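# Replace tarnished block in tall stack, move it to bench

## Task

Remove the tarnished block from the tall stack, put a clean block taken from the heap into its place in the stack, and set the tarnished block down on the empty bench; at the end neither gripper may still be holding anything.

## Robot and tools

Robot: two six-joint arms, left_arm and right_arm, each ending in a parallel two-finger gripper. The names are labels only and do not match the left or right side of any picture. Cameras: cam_high, cam_low, cam_left_wrist and cam_right_wrist, each 504x504 pixels, delivered in that order.

Scene frame: origin on the table surface midway between the arms; +x reaches out across the table, +z is up, and left_arm sits toward +y. Each result has a state line, left_arm: ... | right_arm: ..., listing every gripper's end_effector_position (metres) and end_effector_quat_wxyz in this frame. That position is the spot between the finger pads, roughly 1 cm short of the tips, and it gets less accurate the farther the arm reaches. Fingers extend along the gripper's +z axis and close along its y axis.

Tool execute_actions. Argument actions is a list holding zero or one item. An empty list only reports the current state. An item with rows and optional steps is a motion: rows is a list of 1 to 15 rows, steps is 1 to 15 (default 15), each step lasting 1/30 s; row k is used on step k and the final row is reused for any leftover steps. An item with only steps (up to 300) is a wait that sends nothing new and returns once that many steps have elapsed since the previous result, counting the time spent replying. Optional pictures (true/false) switches camera images on or off; by default they are included. A rejected call does nothing to the robot.

Every row has exactly 14 numbers covering both arms even if only one moves: left_arm waist, shoulder, elbow, wrist pitch, wrist yaw, wrist roll, opening, then the same seven for right_arm. The six joint values are absolute target angles in radians, in the same terms as the Joint positions line, not offsets. Stated ranges per arm: waist -2.618 to 3.054, shoulder 0.000 to 3.142, elbow 0.000 to 3.142, wrist pitch -1.571 to 1.571, wrist yaw -1.571 to 1.571, wrist roll -2.094 to 2.094. Actual ends may differ by up to 0.036 rad either way. A target more than 0.036 rad beyond an end, and farther out than the joint's last reported angle, gets the call rejected; a target beyond the true end is cut to that end and a "joint sent to its limit" line follows (possibly describing an earlier, still-running move). No such line does not prove more travel is available. Opening is an absolute value from -1 (closed) to +1 (fully open, 0.094 m pad gap).

Motion limits: each step, the target sent to a joint stays within a fixed lead of its measured angle: waist 0.202, shoulder 0.258, elbow 0.238, wrist pitch 0.573, wrist yaw and wrist roll 0.522 rad. If the targets would move a gripper more than 70 mm from where it is, all of that arm's targets are scaled back. Large moves therefore need several calls. Between calls the arms keep heading to the last row sent, until everything has nearly stopped or a step was HELD; after that only a new action moves them further. Fingers still opening or closing keep going. The simulation runs during your replies.

Result lines: Joint positions and Joint velocities give, per arm, the six joints (rad, rad/s) then the pad gap (m, m/s). grip_measured is the measured opening on the command scale; each gripper may read up to about 1 mm off, constantly. Away from the extremes, fingers go to where grip_measured equals your command, so to hold an object command about 0.03 below its grip_measured reading (less margin gives a lighter grip). Pad force tops out near 50 to 62 N, lower on thin parts under about 2 mm. "joint command not followed" means a clearance check altered or blocked some joint targets while the rest of the row ran; HELD marks steps where the row, or part of it, was not sent. Joint torques list each joint's total drive output (nonzero even unloaded, with per-arm offset, scale and noise; friction can mask or mimic loads). Heat: a MOTOR HOT warning appears at 75 °C; at 90 °C that arm halts for 10 s; at 100 °C its motors and gripper go limp and the arm drops. These show as OVER-TEMPERATURE FAULT lines. Holding loads warms motors, even while you are thinking.

Tool zoom_image: camera (one of the four names) and region [x0, y0, x1, y1] in that camera's pixels, origin top-left, no larger than 504 by 504; returns a closer look at its latest image.

Tool finished_scene: scene, the integer number of the current scene. Answering with no tool call ends everything.

Cautions: anything leaving the table means failure. Avoid drops, slips, slams, hard hits and heavy pushes; keep the two arms from colliding or pressing on each other. Occasional outside tugs on a held part or nudges to loose objects may occur, so grip firmly and check placements. Smooth, economical motion is preferred.

Each tool is called as name([rows], argument=value, ...), one row to a line, values as JSON.

## Session

execute_actions(actions=[])

Scene clock: 0.00 s of 7120.00 s.
left_arm: end_effector_position=(+0.4811, +0.2796, +0.1013) grip_measured=+1.000 end_effector_quat_wxyz=(+0.443, -0.414, +0.794, +0.044) | right_arm: end_effector_position=(+0.5881, -0.4469, +0.2465) grip_measured=+1.000 end_effector_quat_wxyz=(+0.401, +0.059, +0.898, +0.172)
Joint positions: left_arm=[-0.275  1.874  1.189 -0.175 -0.648 -0.993  0.094] | right_arm=[-0.347  2.06   2.042 -0.782 -0.532 -0.01   0.094]
Joint velocities: left_arm=[-0.007  0.002 -0.007 -0.066 -0.051  0.007  0.   ] | right_arm=[ 0.007 -0.012 -0.007  0.007 -0.007 -0.022  0.   ]
Joint torques (N m, as the arm reports them, + toward a larger angle): no reading
Motor temperatures (°C, as the motors report them): left_arm=[23 23 22 23 24 24] | right_arm=[25 22 24 25 24 22]

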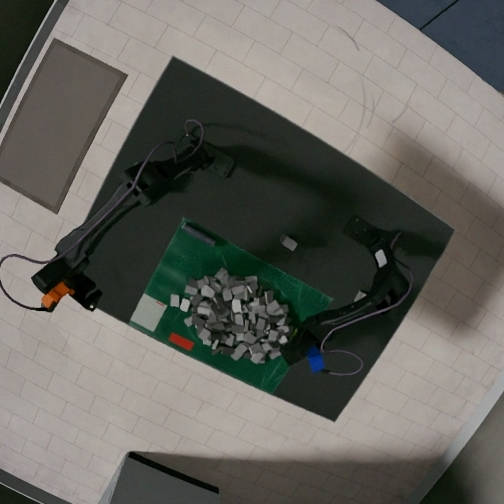

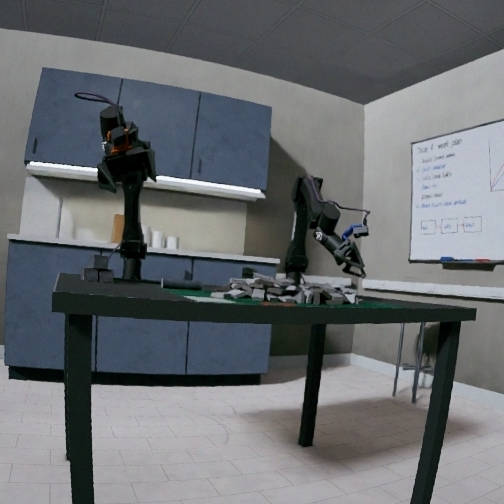

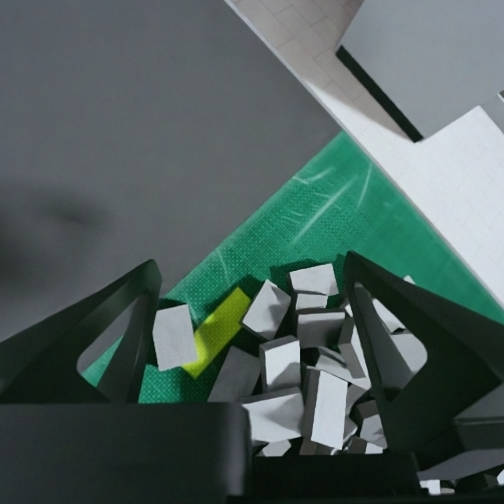

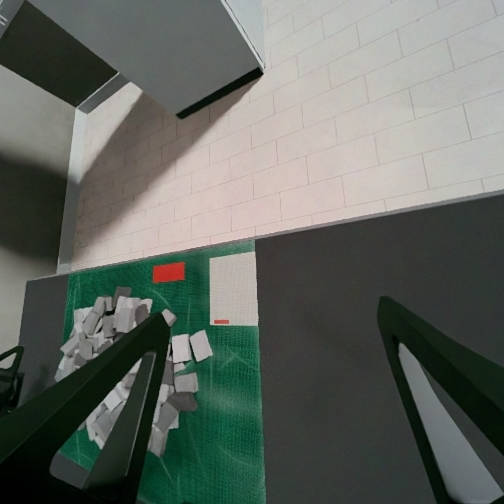

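zoom_image(camera="cam_low", region=[60, 220, 400, 320])

zoom_image(camera="cam_high", region=[80, 120, 440, 420])

Region (60, 220, 400, 320) of cam_low's 504x504 image, scaled by 1.482, with more detail than that image has; it fills the top 148 rows of this view, and the rest is white.

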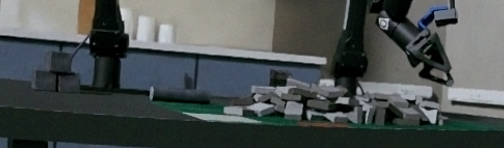

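Region (80, 120, 440, 420) of cam_high's 504x504 image, scaled by 1.400, with more detail than that image has.

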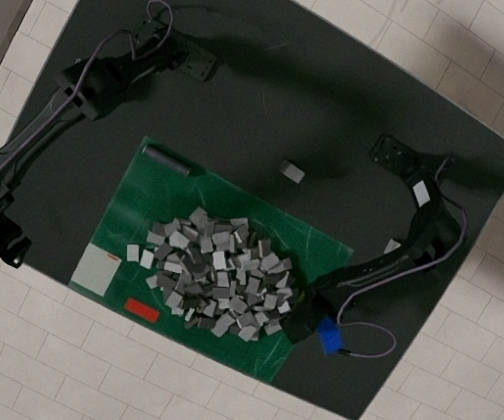

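execute_actions([
  {"rows":[[-0.275,1.2,1.1,-1.0,0,0,1,0,1.0,0.8,-1.37,0,0,1]]},
], pictures=false)

execute_actions([
  {"steps":90},
])

Scene clock: 7.20 s of 7120.00 s.
left_arm: end_effector_position=(+0.3071, +0.2284, +0.2109) grip_measured=+1.000 end_effector_quat_wxyz=(+0.311, +0.068, +0.947, -0.036) | right_arm: end_effector_position=(+0.3380, -0.3240, +0.1840) grip_measured=+1.000 end_effector_quat_wxyz=(+0.136, -0.002, +0.989, +0.050)
Joint positions: left_arm=[-0.272  1.172  1.127 -0.891 -0.054 -0.117  0.094] | right_arm=[ 0.     1.411  1.342 -1.231 -0.104 -0.004  0.094]
Joint velocities: left_arm=[-0.012 -0.266  0.027 -0.491  0.33   0.725  0.   ] | right_arm=[ 0.002 -1.937 -1.814 -0.447  0.476  0.081  0.   ]
Joint torques (N m, as the arm reports them, + toward a larger angle): left_arm=[-0.48 -0.35  5.69  1.16  0.01  0.11] | right_arm=[-0.01 -7.06  5.65  0.57 -0.02  0.01]
Motor temperatures (°C, as the motors report them): left_arm=[23 24 23 24 25 24] | right_arm=[25 24 25 26 24 22]
Steps of this call (steps 1 to 90: nothing new was sent; then 3.70 s passed at rest; steps 91 to 105: all 15 steps of this action). Readings (joint positions):
91: left_arm=[-0.273 1.857 1.187 -0.214 -0.593 -0.939] | right_arm=[-0.337 2.046 2.023 -0.792 -0.490 -0.009]
92: left_arm=[-0.272 1.822 1.171 -0.282 -0.522 -0.872] | right_arm=[-0.323 2.017 1.984 -0.830 -0.437 -0.008]
94: left_arm=[-0.272 1.730 1.142 -0.425 -0.394 -0.744] | right_arm=[-0.273 1.950 1.902 -0.922 -0.352 -0.005]
98: left_arm=[-0.272 1.523 1.128 -0.668 -0.218 -0.475] | right_arm=[-0.129 1.798 1.731 -1.063 -0.230 -0.004]
105: the state above

Scene clock: 10.20 s of 7120.00 s.
left_arm: end_effector_position=(+0.2895, +0.2245, +0.1955) grip_measured=+1.000 end_effector_quat_wxyz=(+0.264, +0.130, +0.955, -0.035) | right_arm: end_effector_position=(+0.1702, -0.3383, +0.1009) grip_measured=+1.000 end_effector_quat_wxyz=(-0.009, +0.006, +1.000, +0.005)
Joint positions: left_arm=[-0.273  1.185  1.127 -0.973 -0.006 -0.007  0.094] | right_arm=[ 0.     1.002  0.794 -1.381 -0.009 -0.004  0.094]
Joint velocities: left_arm=[-0.002 -0.002 -0.017  0.037  0.081 -0.037  0.   ] | right_arm=[ 0.002 -0.017 -0.012  0.022 -0.007 -0.037  0.   ]
Joint torques (N m, as the arm reports them, + toward a larger angle): left_arm=[-0.38 -2.42  5.53  1.07  0.03  0.07] | right_arm=[ 0.07 -1.29  6.47  0.43  0.08  0.03]
Motor temperatures (°C, as the motors report them): left_arm=[23 24 23 24 25 24] | right_arm=[25 24 25 26 24 22]
Steps of this call (steps 1 to 30: the robot went on to your last target; steps 31 to 90: nothing new was sent). Readings (joint positions):
1: left_arm=[-0.272 1.169 1.127 -0.906 -0.044 -0.094] | right_arm=[0.000 1.341 1.279 -1.247 -0.089 -0.004]
2: left_arm=[-0.272 1.173 1.127 -0.920 -0.036 -0.077] | right_arm=[0.000 1.268 1.213 -1.262 -0.076 -0.004]
4: left_arm=[-0.272 1.182 1.127 -0.942 -0.024 -0.051] | right_arm=[0.000 1.117 1.077 -1.289 -0.055 -0.004]
8: left_arm=[-0.272 1.185 1.127 -0.963 -0.013 -0.025] | right_arm=[0.000 0.995 0.842 -1.361 -0.027 -0.004]
90: the state above
All arms were judged still, so your last target was given up. Only a new action makes them travel on or press farther. Fingers that are still opening or closing keep moving.

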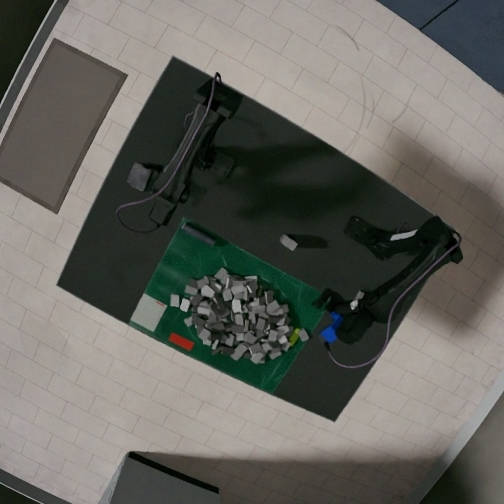

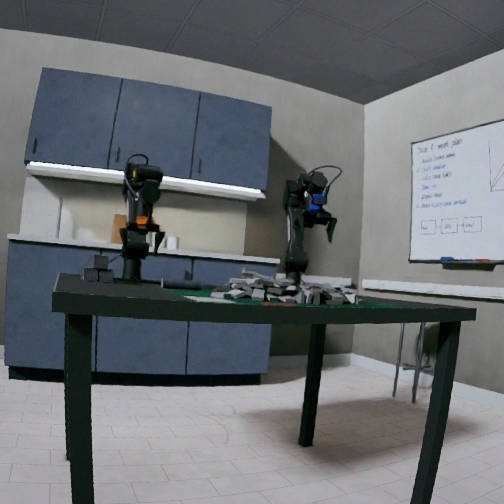

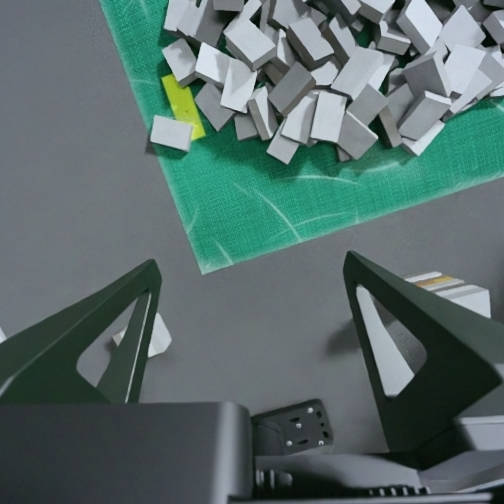

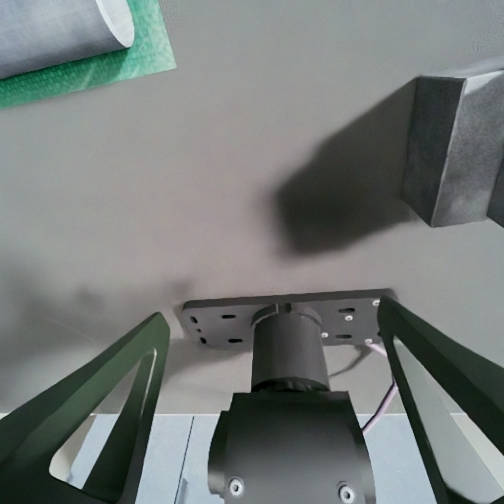

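execute_actions([
  {"rows":[[-0.92,1.3,1.3,-1.3,0,0,1,0,0.6,0.6,-1.2,0,0,1]]},
], pictures=false)

execute_actions([
  {"steps":30},
])

Scene clock: 19.20 s of 7120.00 s.
left_arm: end_effector_position=(+0.1621, +0.0909, +0.1901) grip_measured=+1.000 end_effector_quat_wxyz=(+0.128, +0.443, +0.885, -0.069) | right_arm: end_effector_position=(+0.1774, -0.3385, +0.0965) grip_measured=+1.000 end_effector_quat_wxyz=(+0.172, +0.005, +0.985, +0.003)
Joint positions: left_arm=[-0.925  1.295  1.276 -1.261  0.008 -0.004  0.094] | right_arm=[ 0.     0.608  0.612 -1.228 -0.009 -0.004  0.094]
Joint velocities: left_arm=[-0.002 -0.017 -0.002 -0.198 -0.081  0.066  0.   ] | right_arm=[ 0.017 -0.007 -0.022  0.066 -0.037 -0.007  0.   ]
Joint torques (N m, as the arm reports them, + toward a larger angle): left_arm=[ 0.44 -3.55  9.13  0.71 -0.04  0.03] | right_arm=[0.03 0.61 5.54 1.31 0.08 0.03]
Motor temperatures (°C, as the motors report them): left_arm=[23 24 23 24 24 24] | right_arm=[25 23 25 26 24 22]
Steps of this call (steps 1 to 90: nothing new was sent; then 5.50 s passed at rest; steps 91 to 105: all 15 steps of this action). Readings (joint positions):
91: left_arm=[-0.300 1.201 1.154 -1.022 -0.020 -0.007] | right_arm=[0.000 0.967 0.765 -1.343 -0.009 -0.004]
92: left_arm=[-0.360 1.231 1.200 -1.087 -0.024 -0.007] | right_arm=[0.000 0.889 0.707 -1.289 -0.009 -0.004]
94: left_arm=[-0.505 1.276 1.261 -1.137 -0.018 -0.007] | right_arm=[0.000 0.718 0.628 -1.276 -0.009 -0.004]
98: left_arm=[-0.801 1.295 1.276 -1.197 -0.008 -0.007] | right_arm=[0.000 0.608 0.612 -1.260 -0.009 -0.004]
105: the state above

Scene clock: 20.20 s of 7120.00 s.
left_arm: end_effector_position=(+0.1603, +0.0942, +0.1890) grip_measured=+1.000 end_effector_quat_wxyz=(+0.121, +0.443, +0.886, -0.064) | right_arm: end_effector_position=(+0.1787, -0.3385, +0.0970) grip_measured=+1.000 end_effector_quat_wxyz=(+0.175, +0.005, +0.985, +0.003)
Joint positions: left_arm=[-0.925  1.295  1.276 -1.277  0.005 -0.004  0.094] | right_arm=[ 0.     0.608  0.612 -1.222 -0.009 -0.004  0.094]
Joint velocities: left_arm=[-0.002 -0.002 -0.032 -0.022 -0.022  0.037  0.   ] | right_arm=[ 0.002 -0.002 -0.002  0.007 -0.037  0.022  0.   ]
Joint torques (N m, as the arm reports them, + toward a larger angle): left_arm=[ 0.39 -3.53  9.12  0.67 -0.08  0.03] | right_arm=[0.05 0.59 5.57 1.33 0.08 0.04]
Motor temperatures (°C, as the motors report them): left_arm=[23 24 23 24 24 24] | right_arm=[25 23 25 26 24 22]
Steps of this call (steps 1 to 30: the robot went on to your last target). Readings (joint positions):
1: left_arm=[-0.925 1.295 1.276 -1.265 0.007 -0.004] | right_arm=[0.000 0.608 0.612 -1.226 -0.009 -0.004]
2: left_arm=[-0.925 1.295 1.276 -1.268 0.007 -0.004] | right_arm=[0.000 0.608 0.612 -1.226 -0.009 -0.004]
4: left_arm=[-0.925 1.295 1.276 -1.272 0.007 -0.004] | right_arm=[0.000 0.608 0.612 -1.224 -0.009 -0.004]
8: left_arm=[-0.925 1.295 1.276 -1.275 0.006 -0.004] | right_arm=[0.000 0.608 0.612 -1.223 -0.009 -0.004]
30: the state above
All arms were judged still, so your last target was given up. Only a new action makes them travel on or press farther. Fingers that are still opening or closing keep moving.

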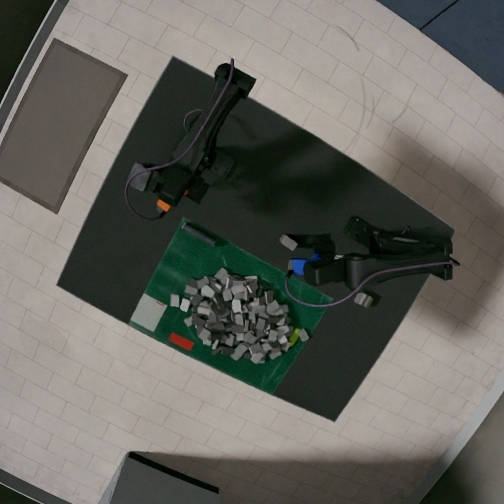

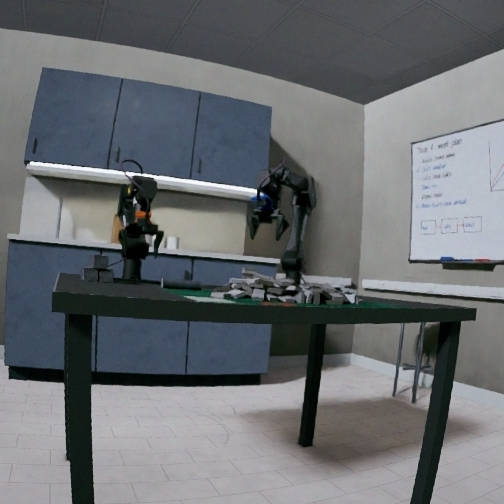

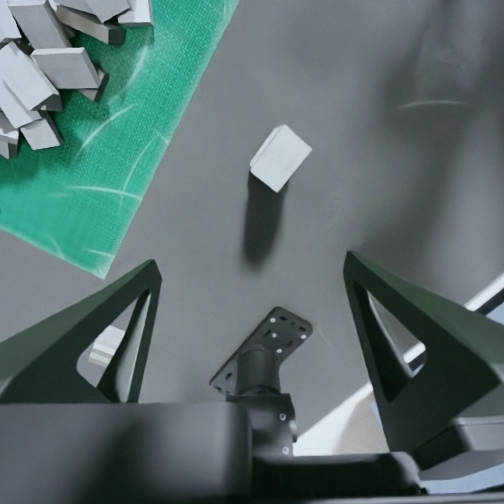

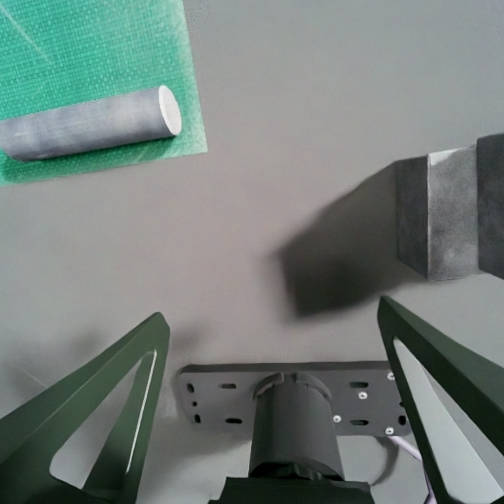

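execute_actions([
  {"rows":[[-0.97,0.5,0.35,-0.3,0,0,1,0,0.6,0.6,-1.2,0,0,1]]},
], pictures=false)

execute_actions([
  {"steps":25},
])

zoom_image(camera="cam_left_wrist", region=[150, 150, 400, 400])

Scene clock: 26.00 s of 7120.00 s.
left_arm: end_effector_position=(+0.1498, +0.0938, +0.1459) grip_measured=+1.000 end_effector_quat_wxyz=(+0.446, +0.400, +0.765, -0.237) | right_arm: end_effector_position=(+0.1788, -0.3385, +0.0970) grip_measured=+1.000 end_effector_quat_wxyz=(+0.175, +0.005, +0.985, +0.003)
Joint positions: left_arm=[-0.962  0.497  0.349 -0.365  0.002 -0.004  0.094] | right_arm=[ 0.     0.608  0.612 -1.222 -0.009 -0.004  0.094]
Joint velocities: left_arm=[ 0.002 -0.007 -0.237 -0.095 -0.022  0.037  0.   ] | right_arm=[ 0.012 -0.007 -0.017 -0.037  0.007 -0.007  0.   ]
Joint torques (N m, as the arm reports them, + toward a larger angle): left_arm=[-0.88  1.02  9.96  2.52 -0.05  0.03] | right_arm=[0.06 0.6  5.57 1.33 0.08 0.03]
Motor temperatures (°C, as the motors report them): left_arm=[23 24 23 24 24 24] | right_arm=[25 23 25 26 24 22]
Steps of this call (steps 1 to 90: nothing new was sent; then 2.30 s passed at rest; steps 91 to 105: all 15 steps of this action). Readings (joint positions):
91: left_arm=[-0.930 1.261 1.231 -1.193 0.003 -0.004] | right_arm=[0.000 0.608 0.612 -1.222 -0.009 -0.004]
92: left_arm=[-0.940 1.195 1.145 -1.058 0.002 -0.004] | right_arm=[0.000 0.608 0.612 -1.222 -0.009 -0.004]
94: left_arm=[-0.958 1.032 0.975 -0.838 0.002 -0.004] | right_arm=[0.000 0.608 0.612 -1.222 -0.009 -0.004]
98: left_arm=[-0.962 0.670 0.664 -0.501 0.002 -0.004] | right_arm=[0.000 0.608 0.612 -1.222 -0.009 -0.004]
105: the state above

Scene clock: 26.83 s of 7120.00 s.
left_arm: end_effector_position=(+0.1538, +0.0880, +0.1582) grip_measured=+1.000 end_effector_quat_wxyz=(+0.469, +0.393, +0.751, -0.248) | right_arm: end_effector_position=(+0.1788, -0.3385, +0.0970) grip_measured=+1.000 end_effector_quat_wxyz=(+0.175, +0.005, +0.985, +0.003)
Joint positions: left_arm=[-0.962  0.497  0.346 -0.301  0.002 -0.004  0.094] | right_arm=[ 0.     0.608  0.612 -1.222 -0.009 -0.004  0.094]
Joint velocities: left_arm=[-0.012 -0.002 -0.002 -0.095 -0.081 -0.081  0.   ] | right_arm=[ 0.002 -0.007  0.002 -0.007 -0.007 -0.007  0.   ]
Joint torques (N m, as the arm reports them, + toward a larger angle): left_arm=[-0.9   0.79  8.85  1.98 -0.05  0.04] | right_arm=[0.07 0.61 5.58 1.33 0.08 0.03]
Motor temperatures (°C, as the motors report them): left_arm=[23 24 23 24 24 24] | right_arm=[25 23 25 26 24 22]
Steps of this call (steps 1 to 25: the robot went on to your last target). Readings (joint positions):
1: left_arm=[-0.962 0.497 0.346 -0.364 0.002 -0.004] | right_arm=[0.000 0.608 0.612 -1.222 -0.009 -0.004]
2: left_arm=[-0.962 0.497 0.346 -0.357 0.002 -0.004] | right_arm=[0.000 0.608 0.612 -1.222 -0.009 -0.004]
4: left_arm=[-0.962 0.497 0.346 -0.334 0.002 -0.004] | right_arm=[0.000 0.608 0.612 -1.222 -0.009 -0.004]
8: left_arm=[-0.962 0.497 0.346 -0.313 0.002 -0.004] | right_arm=[0.000 0.608 0.612 -1.222 -0.009 -0.004]
25: the state above

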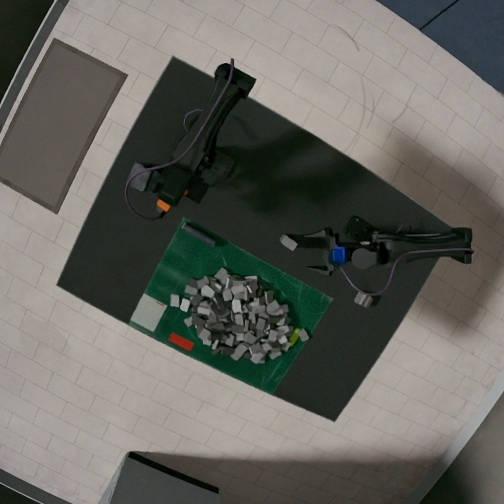

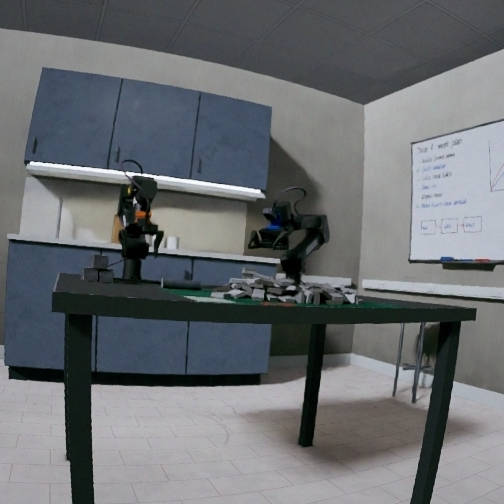

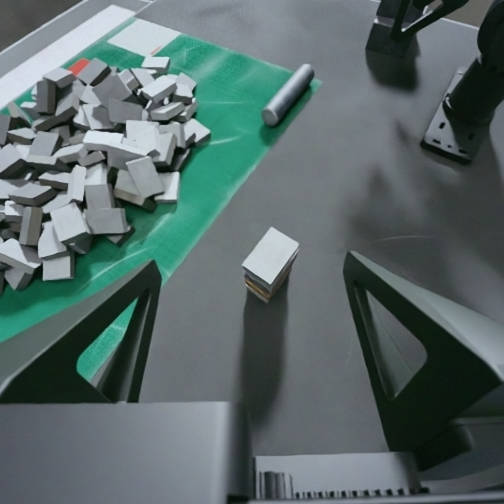

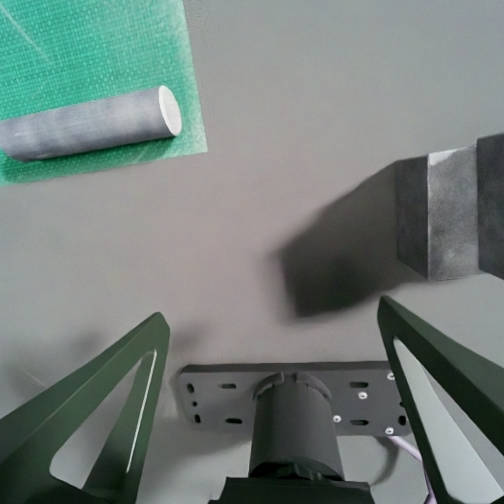

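Region (150, 150, 400, 400) of cam_left_wrist's 504x504 image, scaled by 2.016, with more detail than that image has.

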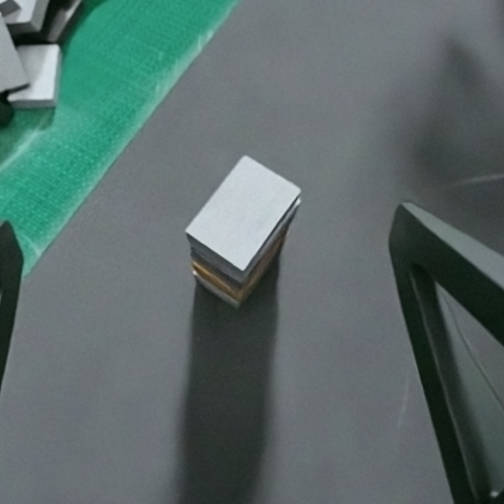

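execute_actions([
  {"rows":[[-1.0,1.0,1.3,-1.0,0,0.3,1,0.3,0.9,0.4,0.3,0,0.8,1]]},
], pictures=false)

execute_actions([
  {"rows":[[-1.0,1.72,1.65,-1.5,0,0.57,1,0.5,1.3,0.02,1.2,0,1.57,1]]},
], pictures=false)

execute_actions([
  {"steps":30},
])

Scene clock: 34.10 s of 7120.00 s.
left_arm: end_effector_position=(+0.1673, +0.0538, +0.3243) grip_measured=+1.000 end_effector_quat_wxyz=(+0.427, +0.531, +0.714, -0.159) | right_arm: end_effector_position=(+0.3449, -0.2528, +0.1285) grip_measured=+1.000 end_effector_quat_wxyz=(+0.427, +0.195, +0.851, +0.237)
Joint positions: left_arm=[-0.991  1.008  1.298 -0.913 -0.     0.282  0.094] | right_arm=[ 0.288  0.907  0.394 -0.037 -0.006  0.727  0.094]
Joint velocities: left_arm=[-0.002 -0.266  0.388  0.007 -0.066  0.154  0.   ] | right_arm=[ 0.017 -0.007 -0.032  2.132 -0.007  0.447  0.   ]
Joint torques (N m, as the arm reports them, + toward a larger angle): left_arm=[-0.98 -1.03  5.5   1.03 -0.02 -0.02] | right_arm=[ 0.75 -2.48  7.78  2.16  0.05  0.  ]
Motor temperatures (°C, as the motors report them): left_arm=[23 23 24 26 24 24] | right_arm=[25 23 25 26 24 22]
Steps of this call (steps 1 to 15: the robot went on to your last target; steps 16 to 90: nothing new was sent; then 3.77 s passed at rest; steps 91 to 105: all 15 steps of this action). Readings (joint positions):
91: left_arm=[-0.966 0.530 0.386 -0.384 -0.000 0.041] | right_arm=[0.028 0.629 0.594 -1.181 -0.002 0.059]
92: left_arm=[-0.976 0.611 0.460 -0.505 -0.000 0.092] | right_arm=[0.084 0.681 0.559 -1.089 0.001 0.137]
94: left_arm=[-0.988 0.794 0.618 -0.687 -0.000 0.165] | right_arm=[0.205 0.817 0.477 -0.884 0.002 0.316]
98: left_arm=[-0.991 1.016 0.912 -0.870 -0.000 0.242] | right_arm=[0.286 0.907 0.394 -0.553 -0.006 0.569]
105: the state above

Scene clock: 34.60 s of 7120.00 s.
left_arm: end_effector_position=(+0.1824, +0.0307, +0.1527) grip_measured=+1.000 end_effector_quat_wxyz=(+0.001, +0.699, +0.715, +0.000) | right_arm: end_effector_position=(+0.3348, -0.1899, +0.1266) grip_measured=+1.000 end_effector_quat_wxyz=(+0.357, +0.380, +0.647, +0.557)
Joint positions: left_arm=[-0.991  1.78   1.636 -1.425 -0.001  0.551  0.094] | right_arm=[0.491 1.289 0.032 1.133 0.007 1.532 0.094]
Joint velocities: left_arm=[-0.002  0.007  0.007 -0.476  0.037  0.095  0.   ] | right_arm=[ 0.017  0.002 -0.007  0.491 -0.007  0.344  0.   ]
Joint torques (N m, as the arm reports them, + toward a larger angle): left_arm=[ -0.99 -11.84   7.84   0.26  -0.06   0.  ] | right_arm=[ 0.69 -1.92  4.26  2.34 -0.12 -0.02]
Motor temperatures (°C, as the motors report them): left_arm=[23 23 24 26 24 24] | right_arm=[25 23 25 27 24 22]
Steps of this call (steps 1 to 15: all 15 steps of this action). Readings (joint positions):
1: left_arm=[-0.991 1.033 1.354 -0.997 -0.001 0.326] | right_arm=[0.317 0.934 0.369 0.088 0.010 0.802]
2: left_arm=[-0.991 1.090 1.446 -1.114 -0.001 0.374] | right_arm=[0.375 0.995 0.332 0.242 0.014 0.894]
4: left_arm=[-0.991 1.229 1.597 -1.237 -0.001 0.443] | right_arm=[0.470 1.164 0.214 0.513 -0.000 1.092]
8: left_arm=[-0.991 1.490 1.658 -1.324 -0.001 0.508] | right_arm=[0.491 1.274 0.056 0.940 0.010 1.371]
15: the state above

Scene clock: 35.60 s of 7120.00 s.
left_arm: end_effector_position=(+0.1737, +0.0441, +0.1664) grip_measured=+1.000 end_effector_quat_wxyz=(-0.004, +0.703, +0.711, +0.001) | right_arm: end_effector_position=(+0.3359, -0.1893, +0.1389) grip_measured=+1.000 end_effector_quat_wxyz=(+0.355, +0.385, +0.624, +0.580)
Joint positions: left_arm=[-0.991  1.734  1.636 -1.481 -0.001  0.563  0.094] | right_arm=[0.491 1.289 0.032 1.182 0.007 1.574 0.094]
Joint velocities: left_arm=[-0.002  0.002  0.007 -0.066 -0.066  0.051  0.   ] | right_arm=[-0.002  0.007  0.002 -0.022  0.022  0.022  0.   ]
Joint torques (N m, as the arm reports them, + toward a larger angle): left_arm=[-0.93 -8.38  7.83  0.15 -0.03  0.06] | right_arm=[ 0.67 -1.84  4.2   2.45 -0.11 -0.03]
Motor temperatures (°C, as the motors report them): left_arm=[23 24 24 25 24 24] | right_arm=[25 23 25 27 24 22]
Steps of this call (steps 1 to 30: the robot went on to your last target). Readings (joint positions):
1: left_arm=[-0.991 1.776 1.636 -1.437 -0.001 0.553] | right_arm=[0.491 1.289 0.032 1.144 0.007 1.541]
2: left_arm=[-0.991 1.766 1.636 -1.445 -0.001 0.555] | right_arm=[0.491 1.289 0.032 1.154 0.007 1.547]
4: left_arm=[-0.991 1.748 1.636 -1.459 -0.001 0.558] | right_arm=[0.491 1.289 0.032 1.165 0.007 1.557]
8: left_arm=[-0.991 1.734 1.636 -1.476 -0.001 0.561] | right_arm=[0.491 1.289 0.032 1.176 0.007 1.567]
30: the state above
All arms were judged still, so your last target was given up. Only a new action makes them travel on or press farther. Fingers that are still opening or closing keep moving.

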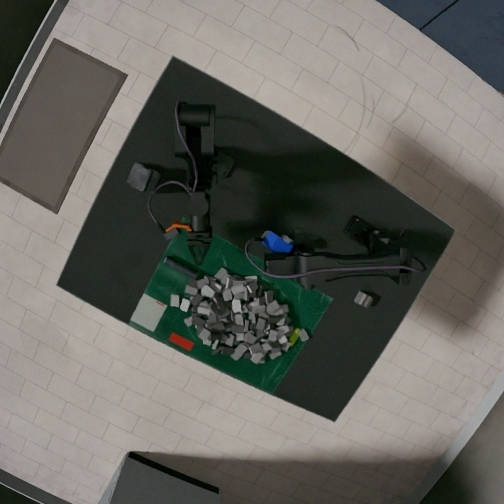

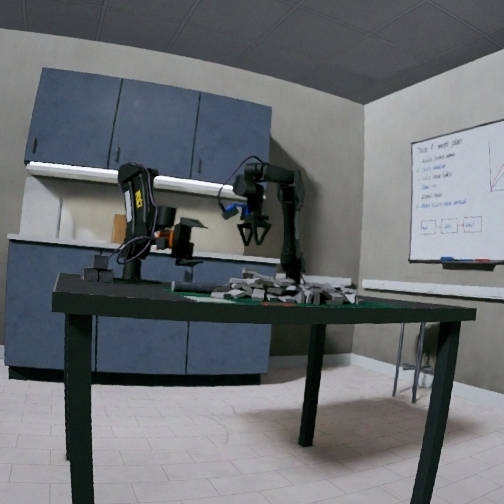

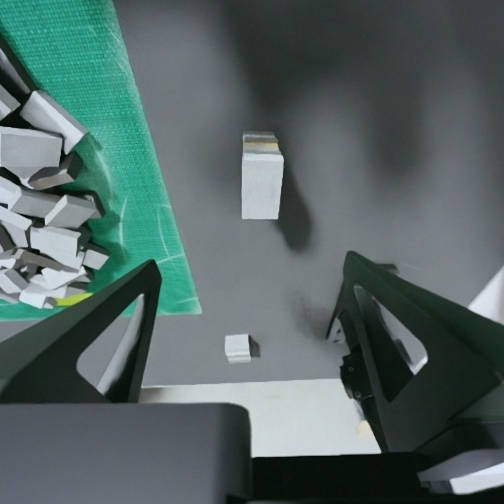

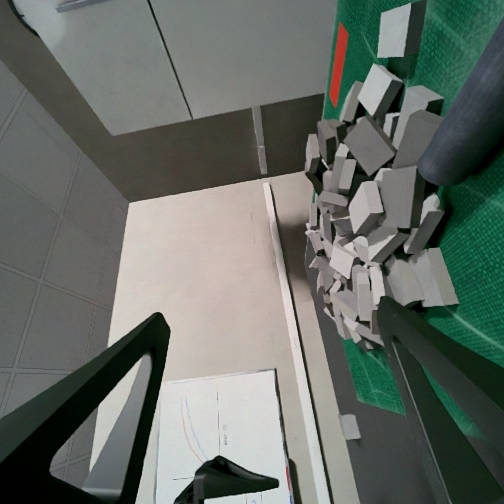

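execute_actions([
  {"rows":[[-1.01,1.72,1.65,-1.49,0,0.57,1,0.95,1.3,0.02,1.2,0,1.57,1]]},
])

zoom_image(camera="cam_right_wrist", region=[200, 200, 450, 450])

Scene clock: 38.40 s of 7120.00 s.
left_arm: end_effector_position=(+0.1709, +0.0423, +0.1664) grip_measured=+1.000 end_effector_quat_wxyz=(-0.004, +0.707, +0.707, +0.001) | right_arm: end_effector_position=(+0.2392, -0.0757, +0.1392) grip_measured=+1.000 end_effector_quat_wxyz=(+0.211, +0.230, +0.696, +0.647)
Joint positions: left_arm=[-1.001  1.734  1.636 -1.481 -0.001  0.563  0.094] | right_arm=[ 0.943  1.289  0.032  1.183 -0.008  1.575  0.094]
Joint velocities: left_arm=[-0.012  0.002  0.002 -0.007  0.007  0.007  0.   ] | right_arm=[-0.002 -0.017  0.007  0.022 -0.022  0.022  0.   ]
Joint torques (N m, as the arm reports them, + toward a larger angle): left_arm=[-0.93 -8.4   7.88  0.25 -0.02  0.05] | right_arm=[ 0.56 -1.85  4.21  2.43  0.08 -0.04]
Motor temperatures (°C, as the motors report them): left_arm=[23 24 24 25 24 24] | right_arm=[25 23 25 27 24 22]
Steps of this call (steps 1 to 69: nothing new was sent; steps 70 to 84: all 15 steps of this action). Readings (joint positions):
70: left_arm=[-0.991 1.734 1.636 -1.481 -0.001 0.563] | right_arm=[0.526 1.289 0.032 1.182 0.026 1.574]
71: left_arm=[-0.993 1.734 1.636 -1.481 -0.001 0.563] | right_arm=[0.597 1.289 0.032 1.182 0.026 1.574]
73: left_arm=[-0.998 1.734 1.636 -1.481 -0.001 0.563] | right_arm=[0.748 1.289 0.032 1.183 0.018 1.574]
77: left_arm=[-1.001 1.734 1.636 -1.481 -0.001 0.563] | right_arm=[0.938 1.289 0.032 1.183 -0.007 1.575]
84: the state above

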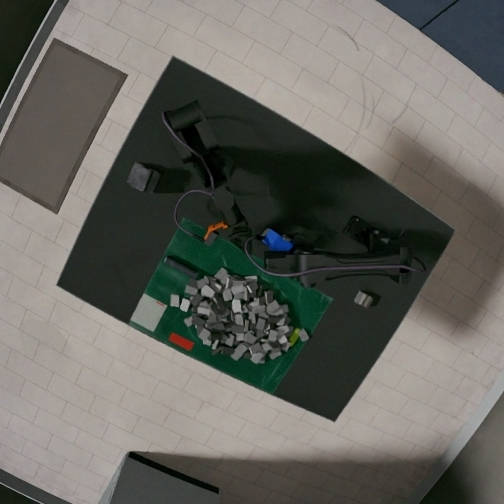

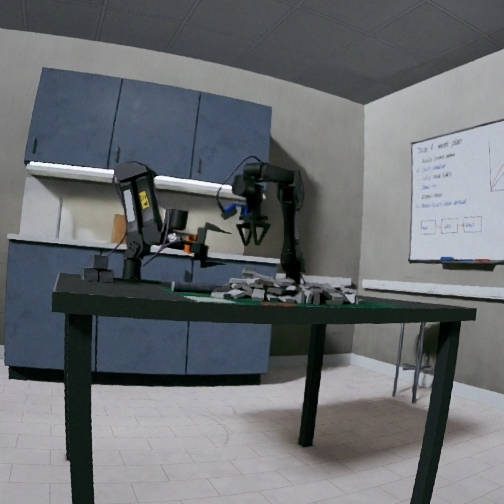

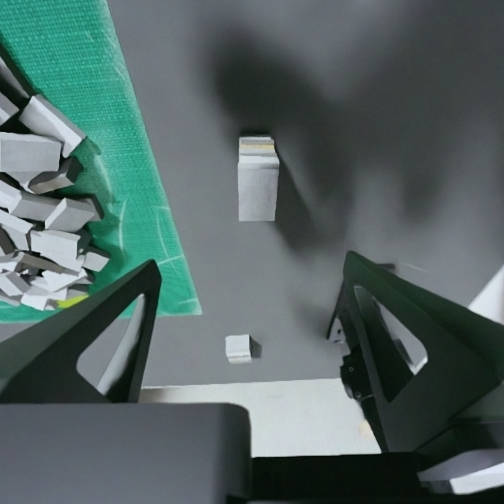

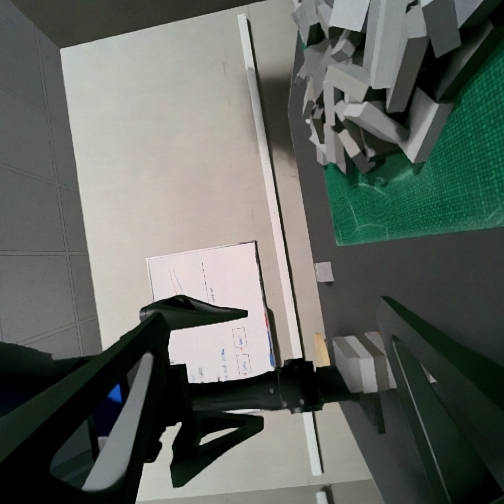

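Region (200, 200, 450, 450) of cam_right_wrist's 504x504 image, scaled by 2.016, with more detail than that image has.

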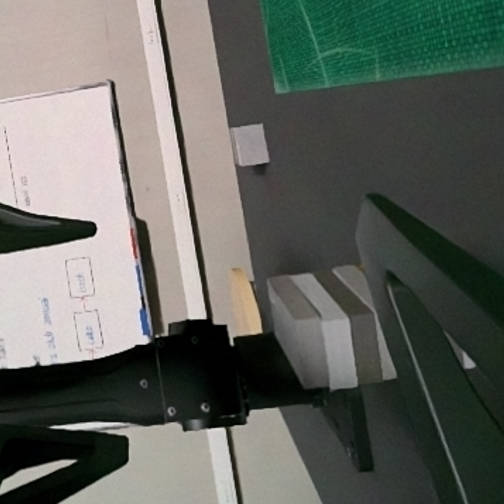

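execute_actions([
  {"rows":[[-1.02,1.72,1.65,-1.49,0,0.56,1,0.35,1.3,0.02,1.2,-1.05,1.57,1]]},
], pictures=false)

execute_actions([
  {"steps":15},
])

zoom_image(camera="cam_right_wrist", region=[200, 100, 450, 350])

Scene clock: 41.23 s of 7120.00 s.
left_arm: end_effector_position=(+0.1684, +0.0406, +0.1664) grip_measured=+1.000 end_effector_quat_wxyz=(-0.004, +0.710, +0.704, +0.001) | right_arm: end_effector_position=(+0.2286, -0.1150, +0.1450) grip_measured=+1.000 end_effector_quat_wxyz=(+0.062, +0.112, +0.713, +0.690)
Joint positions: left_arm=[-1.011  1.734  1.636 -1.481 -0.001  0.563  0.094] | right_arm=[ 0.359  1.289  0.032  1.183 -0.98   1.575  0.094]
Joint velocities: left_arm=[-0.002 -0.007 -0.002  0.007 -0.007  0.007  0.   ] | right_arm=[ 0.002  0.002 -0.027  0.022 -0.388  0.007  0.   ]
Joint torques (N m, as the arm reports them, + toward a larger angle): left_arm=[-0.92 -8.37  7.88  0.23 -0.01 -0.04] | right_arm=[-0.61 -1.53  3.93  2.08 -0.14 -0.04]
Motor temperatures (°C, as the motors report them): left_arm=[23 24 24 25 24 24] | right_arm=[25 23 25 28 24 22]
Steps of this call (steps 1 to 15: the robot went on to your last target; steps 16 to 70: nothing new was sent; steps 71 to 85: all 15 steps of this action). Readings (joint positions):
71: left_arm=[-1.002 1.734 1.636 -1.481 -0.001 0.563] | right_arm=[0.902 1.289 0.032 1.183 -0.097 1.575]
72: left_arm=[-1.004 1.734 1.636 -1.481 -0.001 0.563] | right_arm=[0.829 1.289 0.032 1.183 -0.202 1.575]
74: left_arm=[-1.008 1.734 1.636 -1.481 -0.001 0.563] | right_arm=[0.678 1.289 0.032 1.183 -0.399 1.575]
78: left_arm=[-1.011 1.734 1.636 -1.481 -0.001 0.563] | right_arm=[0.405 1.289 0.032 1.183 -0.750 1.575]
85: the state above

Scene clock: 41.73 s of 7120.00 s.
left_arm: end_effector_position=(+0.1684, +0.0406, +0.1664) grip_measured=+1.000 end_effector_quat_wxyz=(-0.004, +0.710, +0.704, +0.001) | right_arm: end_effector_position=(+0.2183, -0.1127, +0.1457) grip_measured=+1.000 end_effector_quat_wxyz=(+0.041, +0.091, +0.714, +0.692)
Joint positions: left_arm=[-1.011  1.734  1.636 -1.481 -0.001  0.563  0.094] | right_arm=[ 0.359  1.289  0.032  1.183 -1.039  1.575  0.094]
Joint velocities: left_arm=[-0.022 -0.007 -0.007  0.022 -0.051  0.022  0.   ] | right_arm=[-0.002 -0.002  0.022 -0.037  0.022  0.007  0.   ]
Joint torques (N m, as the arm reports them, + toward a larger angle): left_arm=[-0.9  -8.38  7.86  0.24 -0.02 -0.04] | right_arm=[-0.6  -1.48  3.91  2.03 -0.19 -0.05]
Motor temperatures (°C, as the motors report them): left_arm=[23 24 24 25 24 24] | right_arm=[25 23 25 28 24 22]
Steps of this call (steps 1 to 15: the robot went on to your last target). Readings (joint positions):
1: left_arm=[-1.011 1.734 1.636 -1.481 -0.001 0.563] | right_arm=[0.359 1.289 0.032 1.183 -0.993 1.575]
2: left_arm=[-1.011 1.734 1.636 -1.481 -0.001 0.563] | right_arm=[0.359 1.289 0.032 1.183 -1.003 1.575]
4: left_arm=[-1.011 1.734 1.636 -1.481 -0.001 0.563] | right_arm=[0.359 1.289 0.032 1.183 -1.017 1.575]
8: left_arm=[-1.011 1.734 1.636 -1.481 -0.001 0.563] | right_arm=[0.359 1.289 0.032 1.183 -1.032 1.575]
15: the state above

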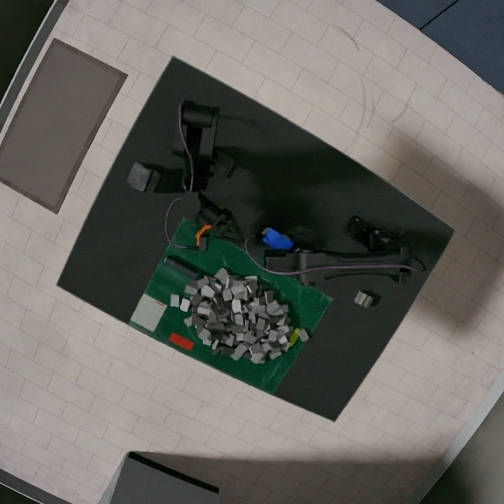

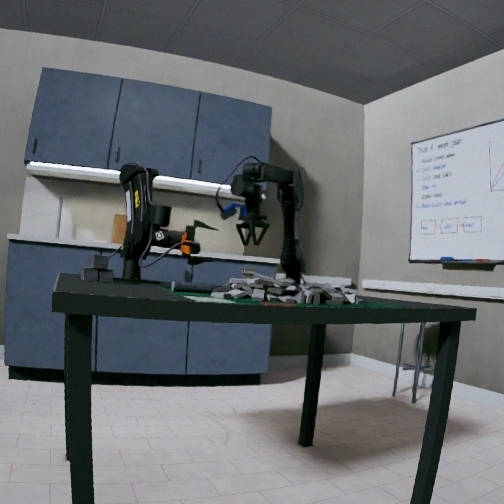

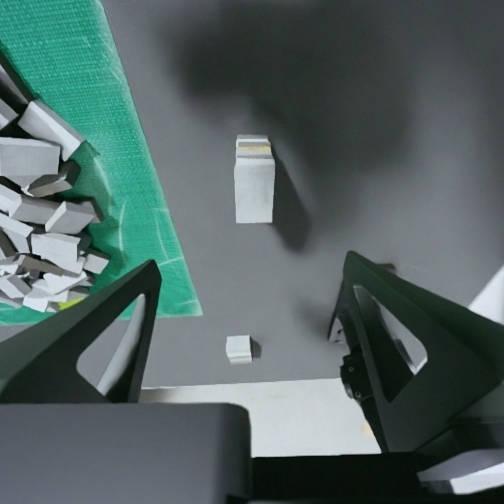

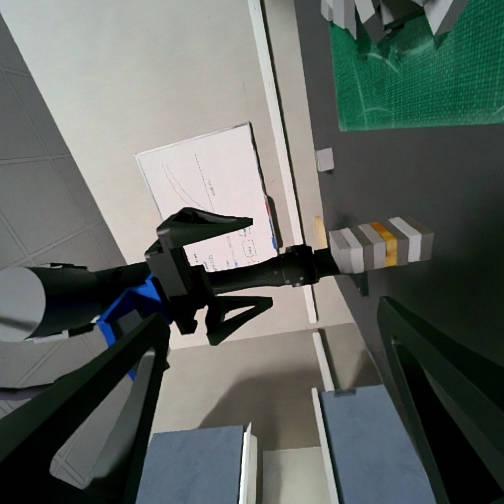

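Region (200, 100, 450, 350) of cam_right_wrist's 504x504 image, scaled by 2.016, with more detail than that image has.

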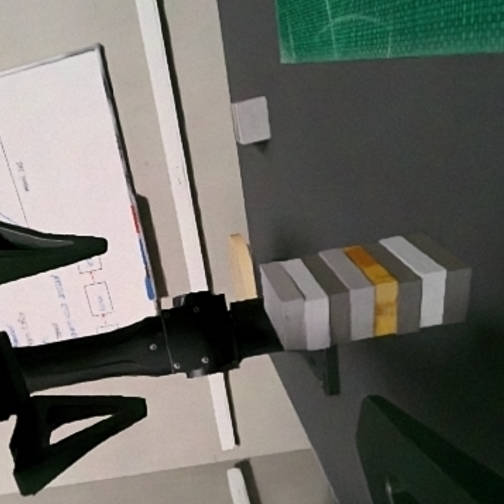

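execute_actions([
  {"rows":[[-1.02,1.72,1.6,-1.44,0,0.56,0.5,0.3,1.3,0.02,1.2,-1.1,1.57,1],[-1.02,1.72,1.56,-1.4,0,0.56,0.3,0.25,1.3,0.02,1.2,-1.15,1.57,1],[-1.02,1.72,1.52,-1.36,0,0.56,0.3,0.2,1.3,0.02,1.2,-1.2,1.57,1],[-1.02,1.72,1.48,-1.32,0,0.56,0.3,0.2,1.3,0.02,1.2,-1.2,1.57,1],[-1.02,1.72,1.44,-1.28,0,0.56,0.3,0.2,1.3,0.02,1.2,-1.2,1.57,1],[-1.02,1.72,1.4,-1.24,0,0.56,0.3,0.2,1.3,0.02,1.2,-1.2,1.57,1],[-1.02,1.72,1.37,-1.21,0,0.56,0.3,0.2,1.3,0.02,1.2,-1.2,1.57,1]]},
], pictures=false)

execute_actions([
  {"steps":15},
])

Scene clock: 49.20 s of 7120.00 s.
left_arm: end_effector_position=(+0.1656, +0.0452, +0.1045) grip_measured=+0.302 end_effector_quat_wxyz=(-0.011, +0.710, +0.704, +0.003) | right_arm: end_effector_position=(+0.2256, -0.1345, +0.1475) grip_measured=+1.000 end_effector_quat_wxyz=(+0.042, +0.095, +0.711, +0.696)
Joint positions: left_arm=[-1.011  1.724  1.378 -1.249 -0.001  0.563  0.061] | right_arm=[ 0.209  1.289  0.032  1.184 -1.184  1.575  0.094]
Joint velocities: left_arm=[-0.007  0.002 -0.017  0.227  0.007 -0.007  0.   ] | right_arm=[ 0.017 -0.007  0.007  0.051 -0.007 -0.037  0.   ]
Joint torques (N m, as the arm reports them, + toward a larger angle): left_arm=[-0.92 -7.6   6.28  0.37 -0.01 -0.05] | right_arm=[-0.57 -1.4   3.82  1.93 -0.18 -0.04]
Motor temperatures (°C, as the motors report them): left_arm=[23 25 24 24 24 24] | right_arm=[25 23 25 29 24 22]
Steps of this call (steps 1 to 15: the robot went on to your last target; steps 16 to 90: nothing new was sent; then 3.97 s passed at rest; steps 91 to 105: all 15 steps of this action). Readings (joint positions):
91: left_arm=[-1.011 1.734 1.635 -1.479 -0.001 0.563] | right_arm=[0.349 1.289 0.032 1.183 -1.052 1.575]
92: left_arm=[-1.011 1.733 1.626 -1.466 -0.001 0.563] | right_arm=[0.322 1.289 0.032 1.183 -1.071 1.575]
94: left_arm=[-1.011 1.725 1.576 -1.422 -0.001 0.563] | right_arm=[0.246 1.289 0.032 1.184 -1.112 1.575]
98: left_arm=[-1.011 1.724 1.423 -1.315 -0.001 0.563] | right_arm=[0.209 1.289 0.032 1.184 -1.154 1.575]
105: the state above

Scene clock: 49.70 s of 7120.00 s.
left_arm: end_effector_position=(+0.1686, +0.0404, +0.1044) grip_measured=+0.302 end_effector_quat_wxyz=(-0.000, +0.710, +0.704, +0.001) | right_arm: end_effector_position=(+0.2244, -0.1342, +0.1475) grip_measured=+1.000 end_effector_quat_wxyz=(+0.039, +0.092, +0.711, +0.696)
Joint positions: left_arm=[-1.011  1.724  1.378 -1.226 -0.001  0.563  0.061] | right_arm=[ 0.209  1.289  0.032  1.184 -1.191  1.575  0.094]
Joint velocities: left_arm=[-0.017  0.002  0.027  0.007 -0.022 -0.022 -0.   ] | right_arm=[-0.012 -0.017  0.007 -0.037 -0.022 -0.037  0.   ]
Joint torques (N m, as the arm reports them, + toward a larger angle): left_arm=[-0.91 -7.73  6.29  0.5  -0.02 -0.05] | right_arm=[-0.57 -1.39  3.83  1.92 -0.2  -0.05]
Motor temperatures (°C, as the motors report them): left_arm=[23 25 24 24 24 24] | right_arm=[25 23 25 29 24 22]
Steps of this call (steps 1 to 15: the robot went on to your last target). Readings (joint positions):
1: left_arm=[-1.011 1.724 1.378 -1.243 -0.001 0.563] | right_arm=[0.209 1.289 0.032 1.184 -1.185 1.575]
2: left_arm=[-1.011 1.724 1.378 -1.239 -0.001 0.563] | right_arm=[0.209 1.289 0.032 1.184 -1.186 1.575]
4: left_arm=[-1.011 1.724 1.378 -1.233 -0.001 0.563] | right_arm=[0.209 1.289 0.032 1.184 -1.188 1.575]
8: left_arm=[-1.011 1.724 1.378 -1.228 -0.001 0.563] | right_arm=[0.209 1.289 0.032 1.184 -1.190 1.575]
15: the state above

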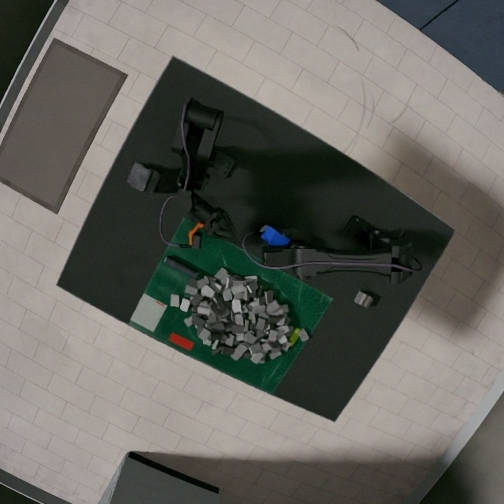

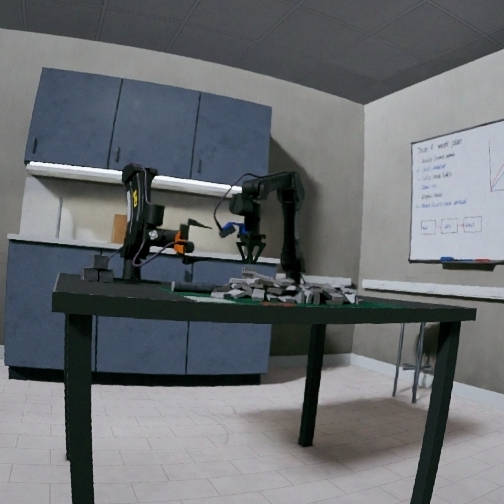

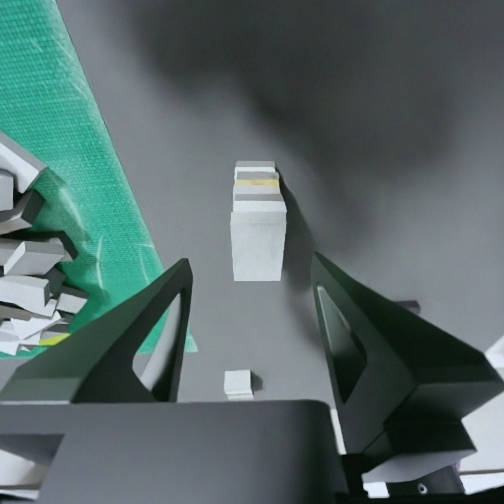

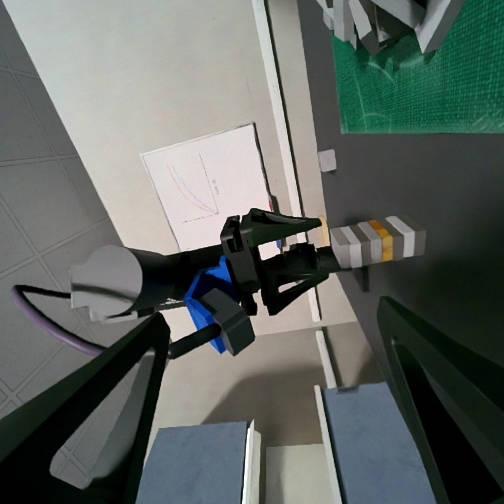

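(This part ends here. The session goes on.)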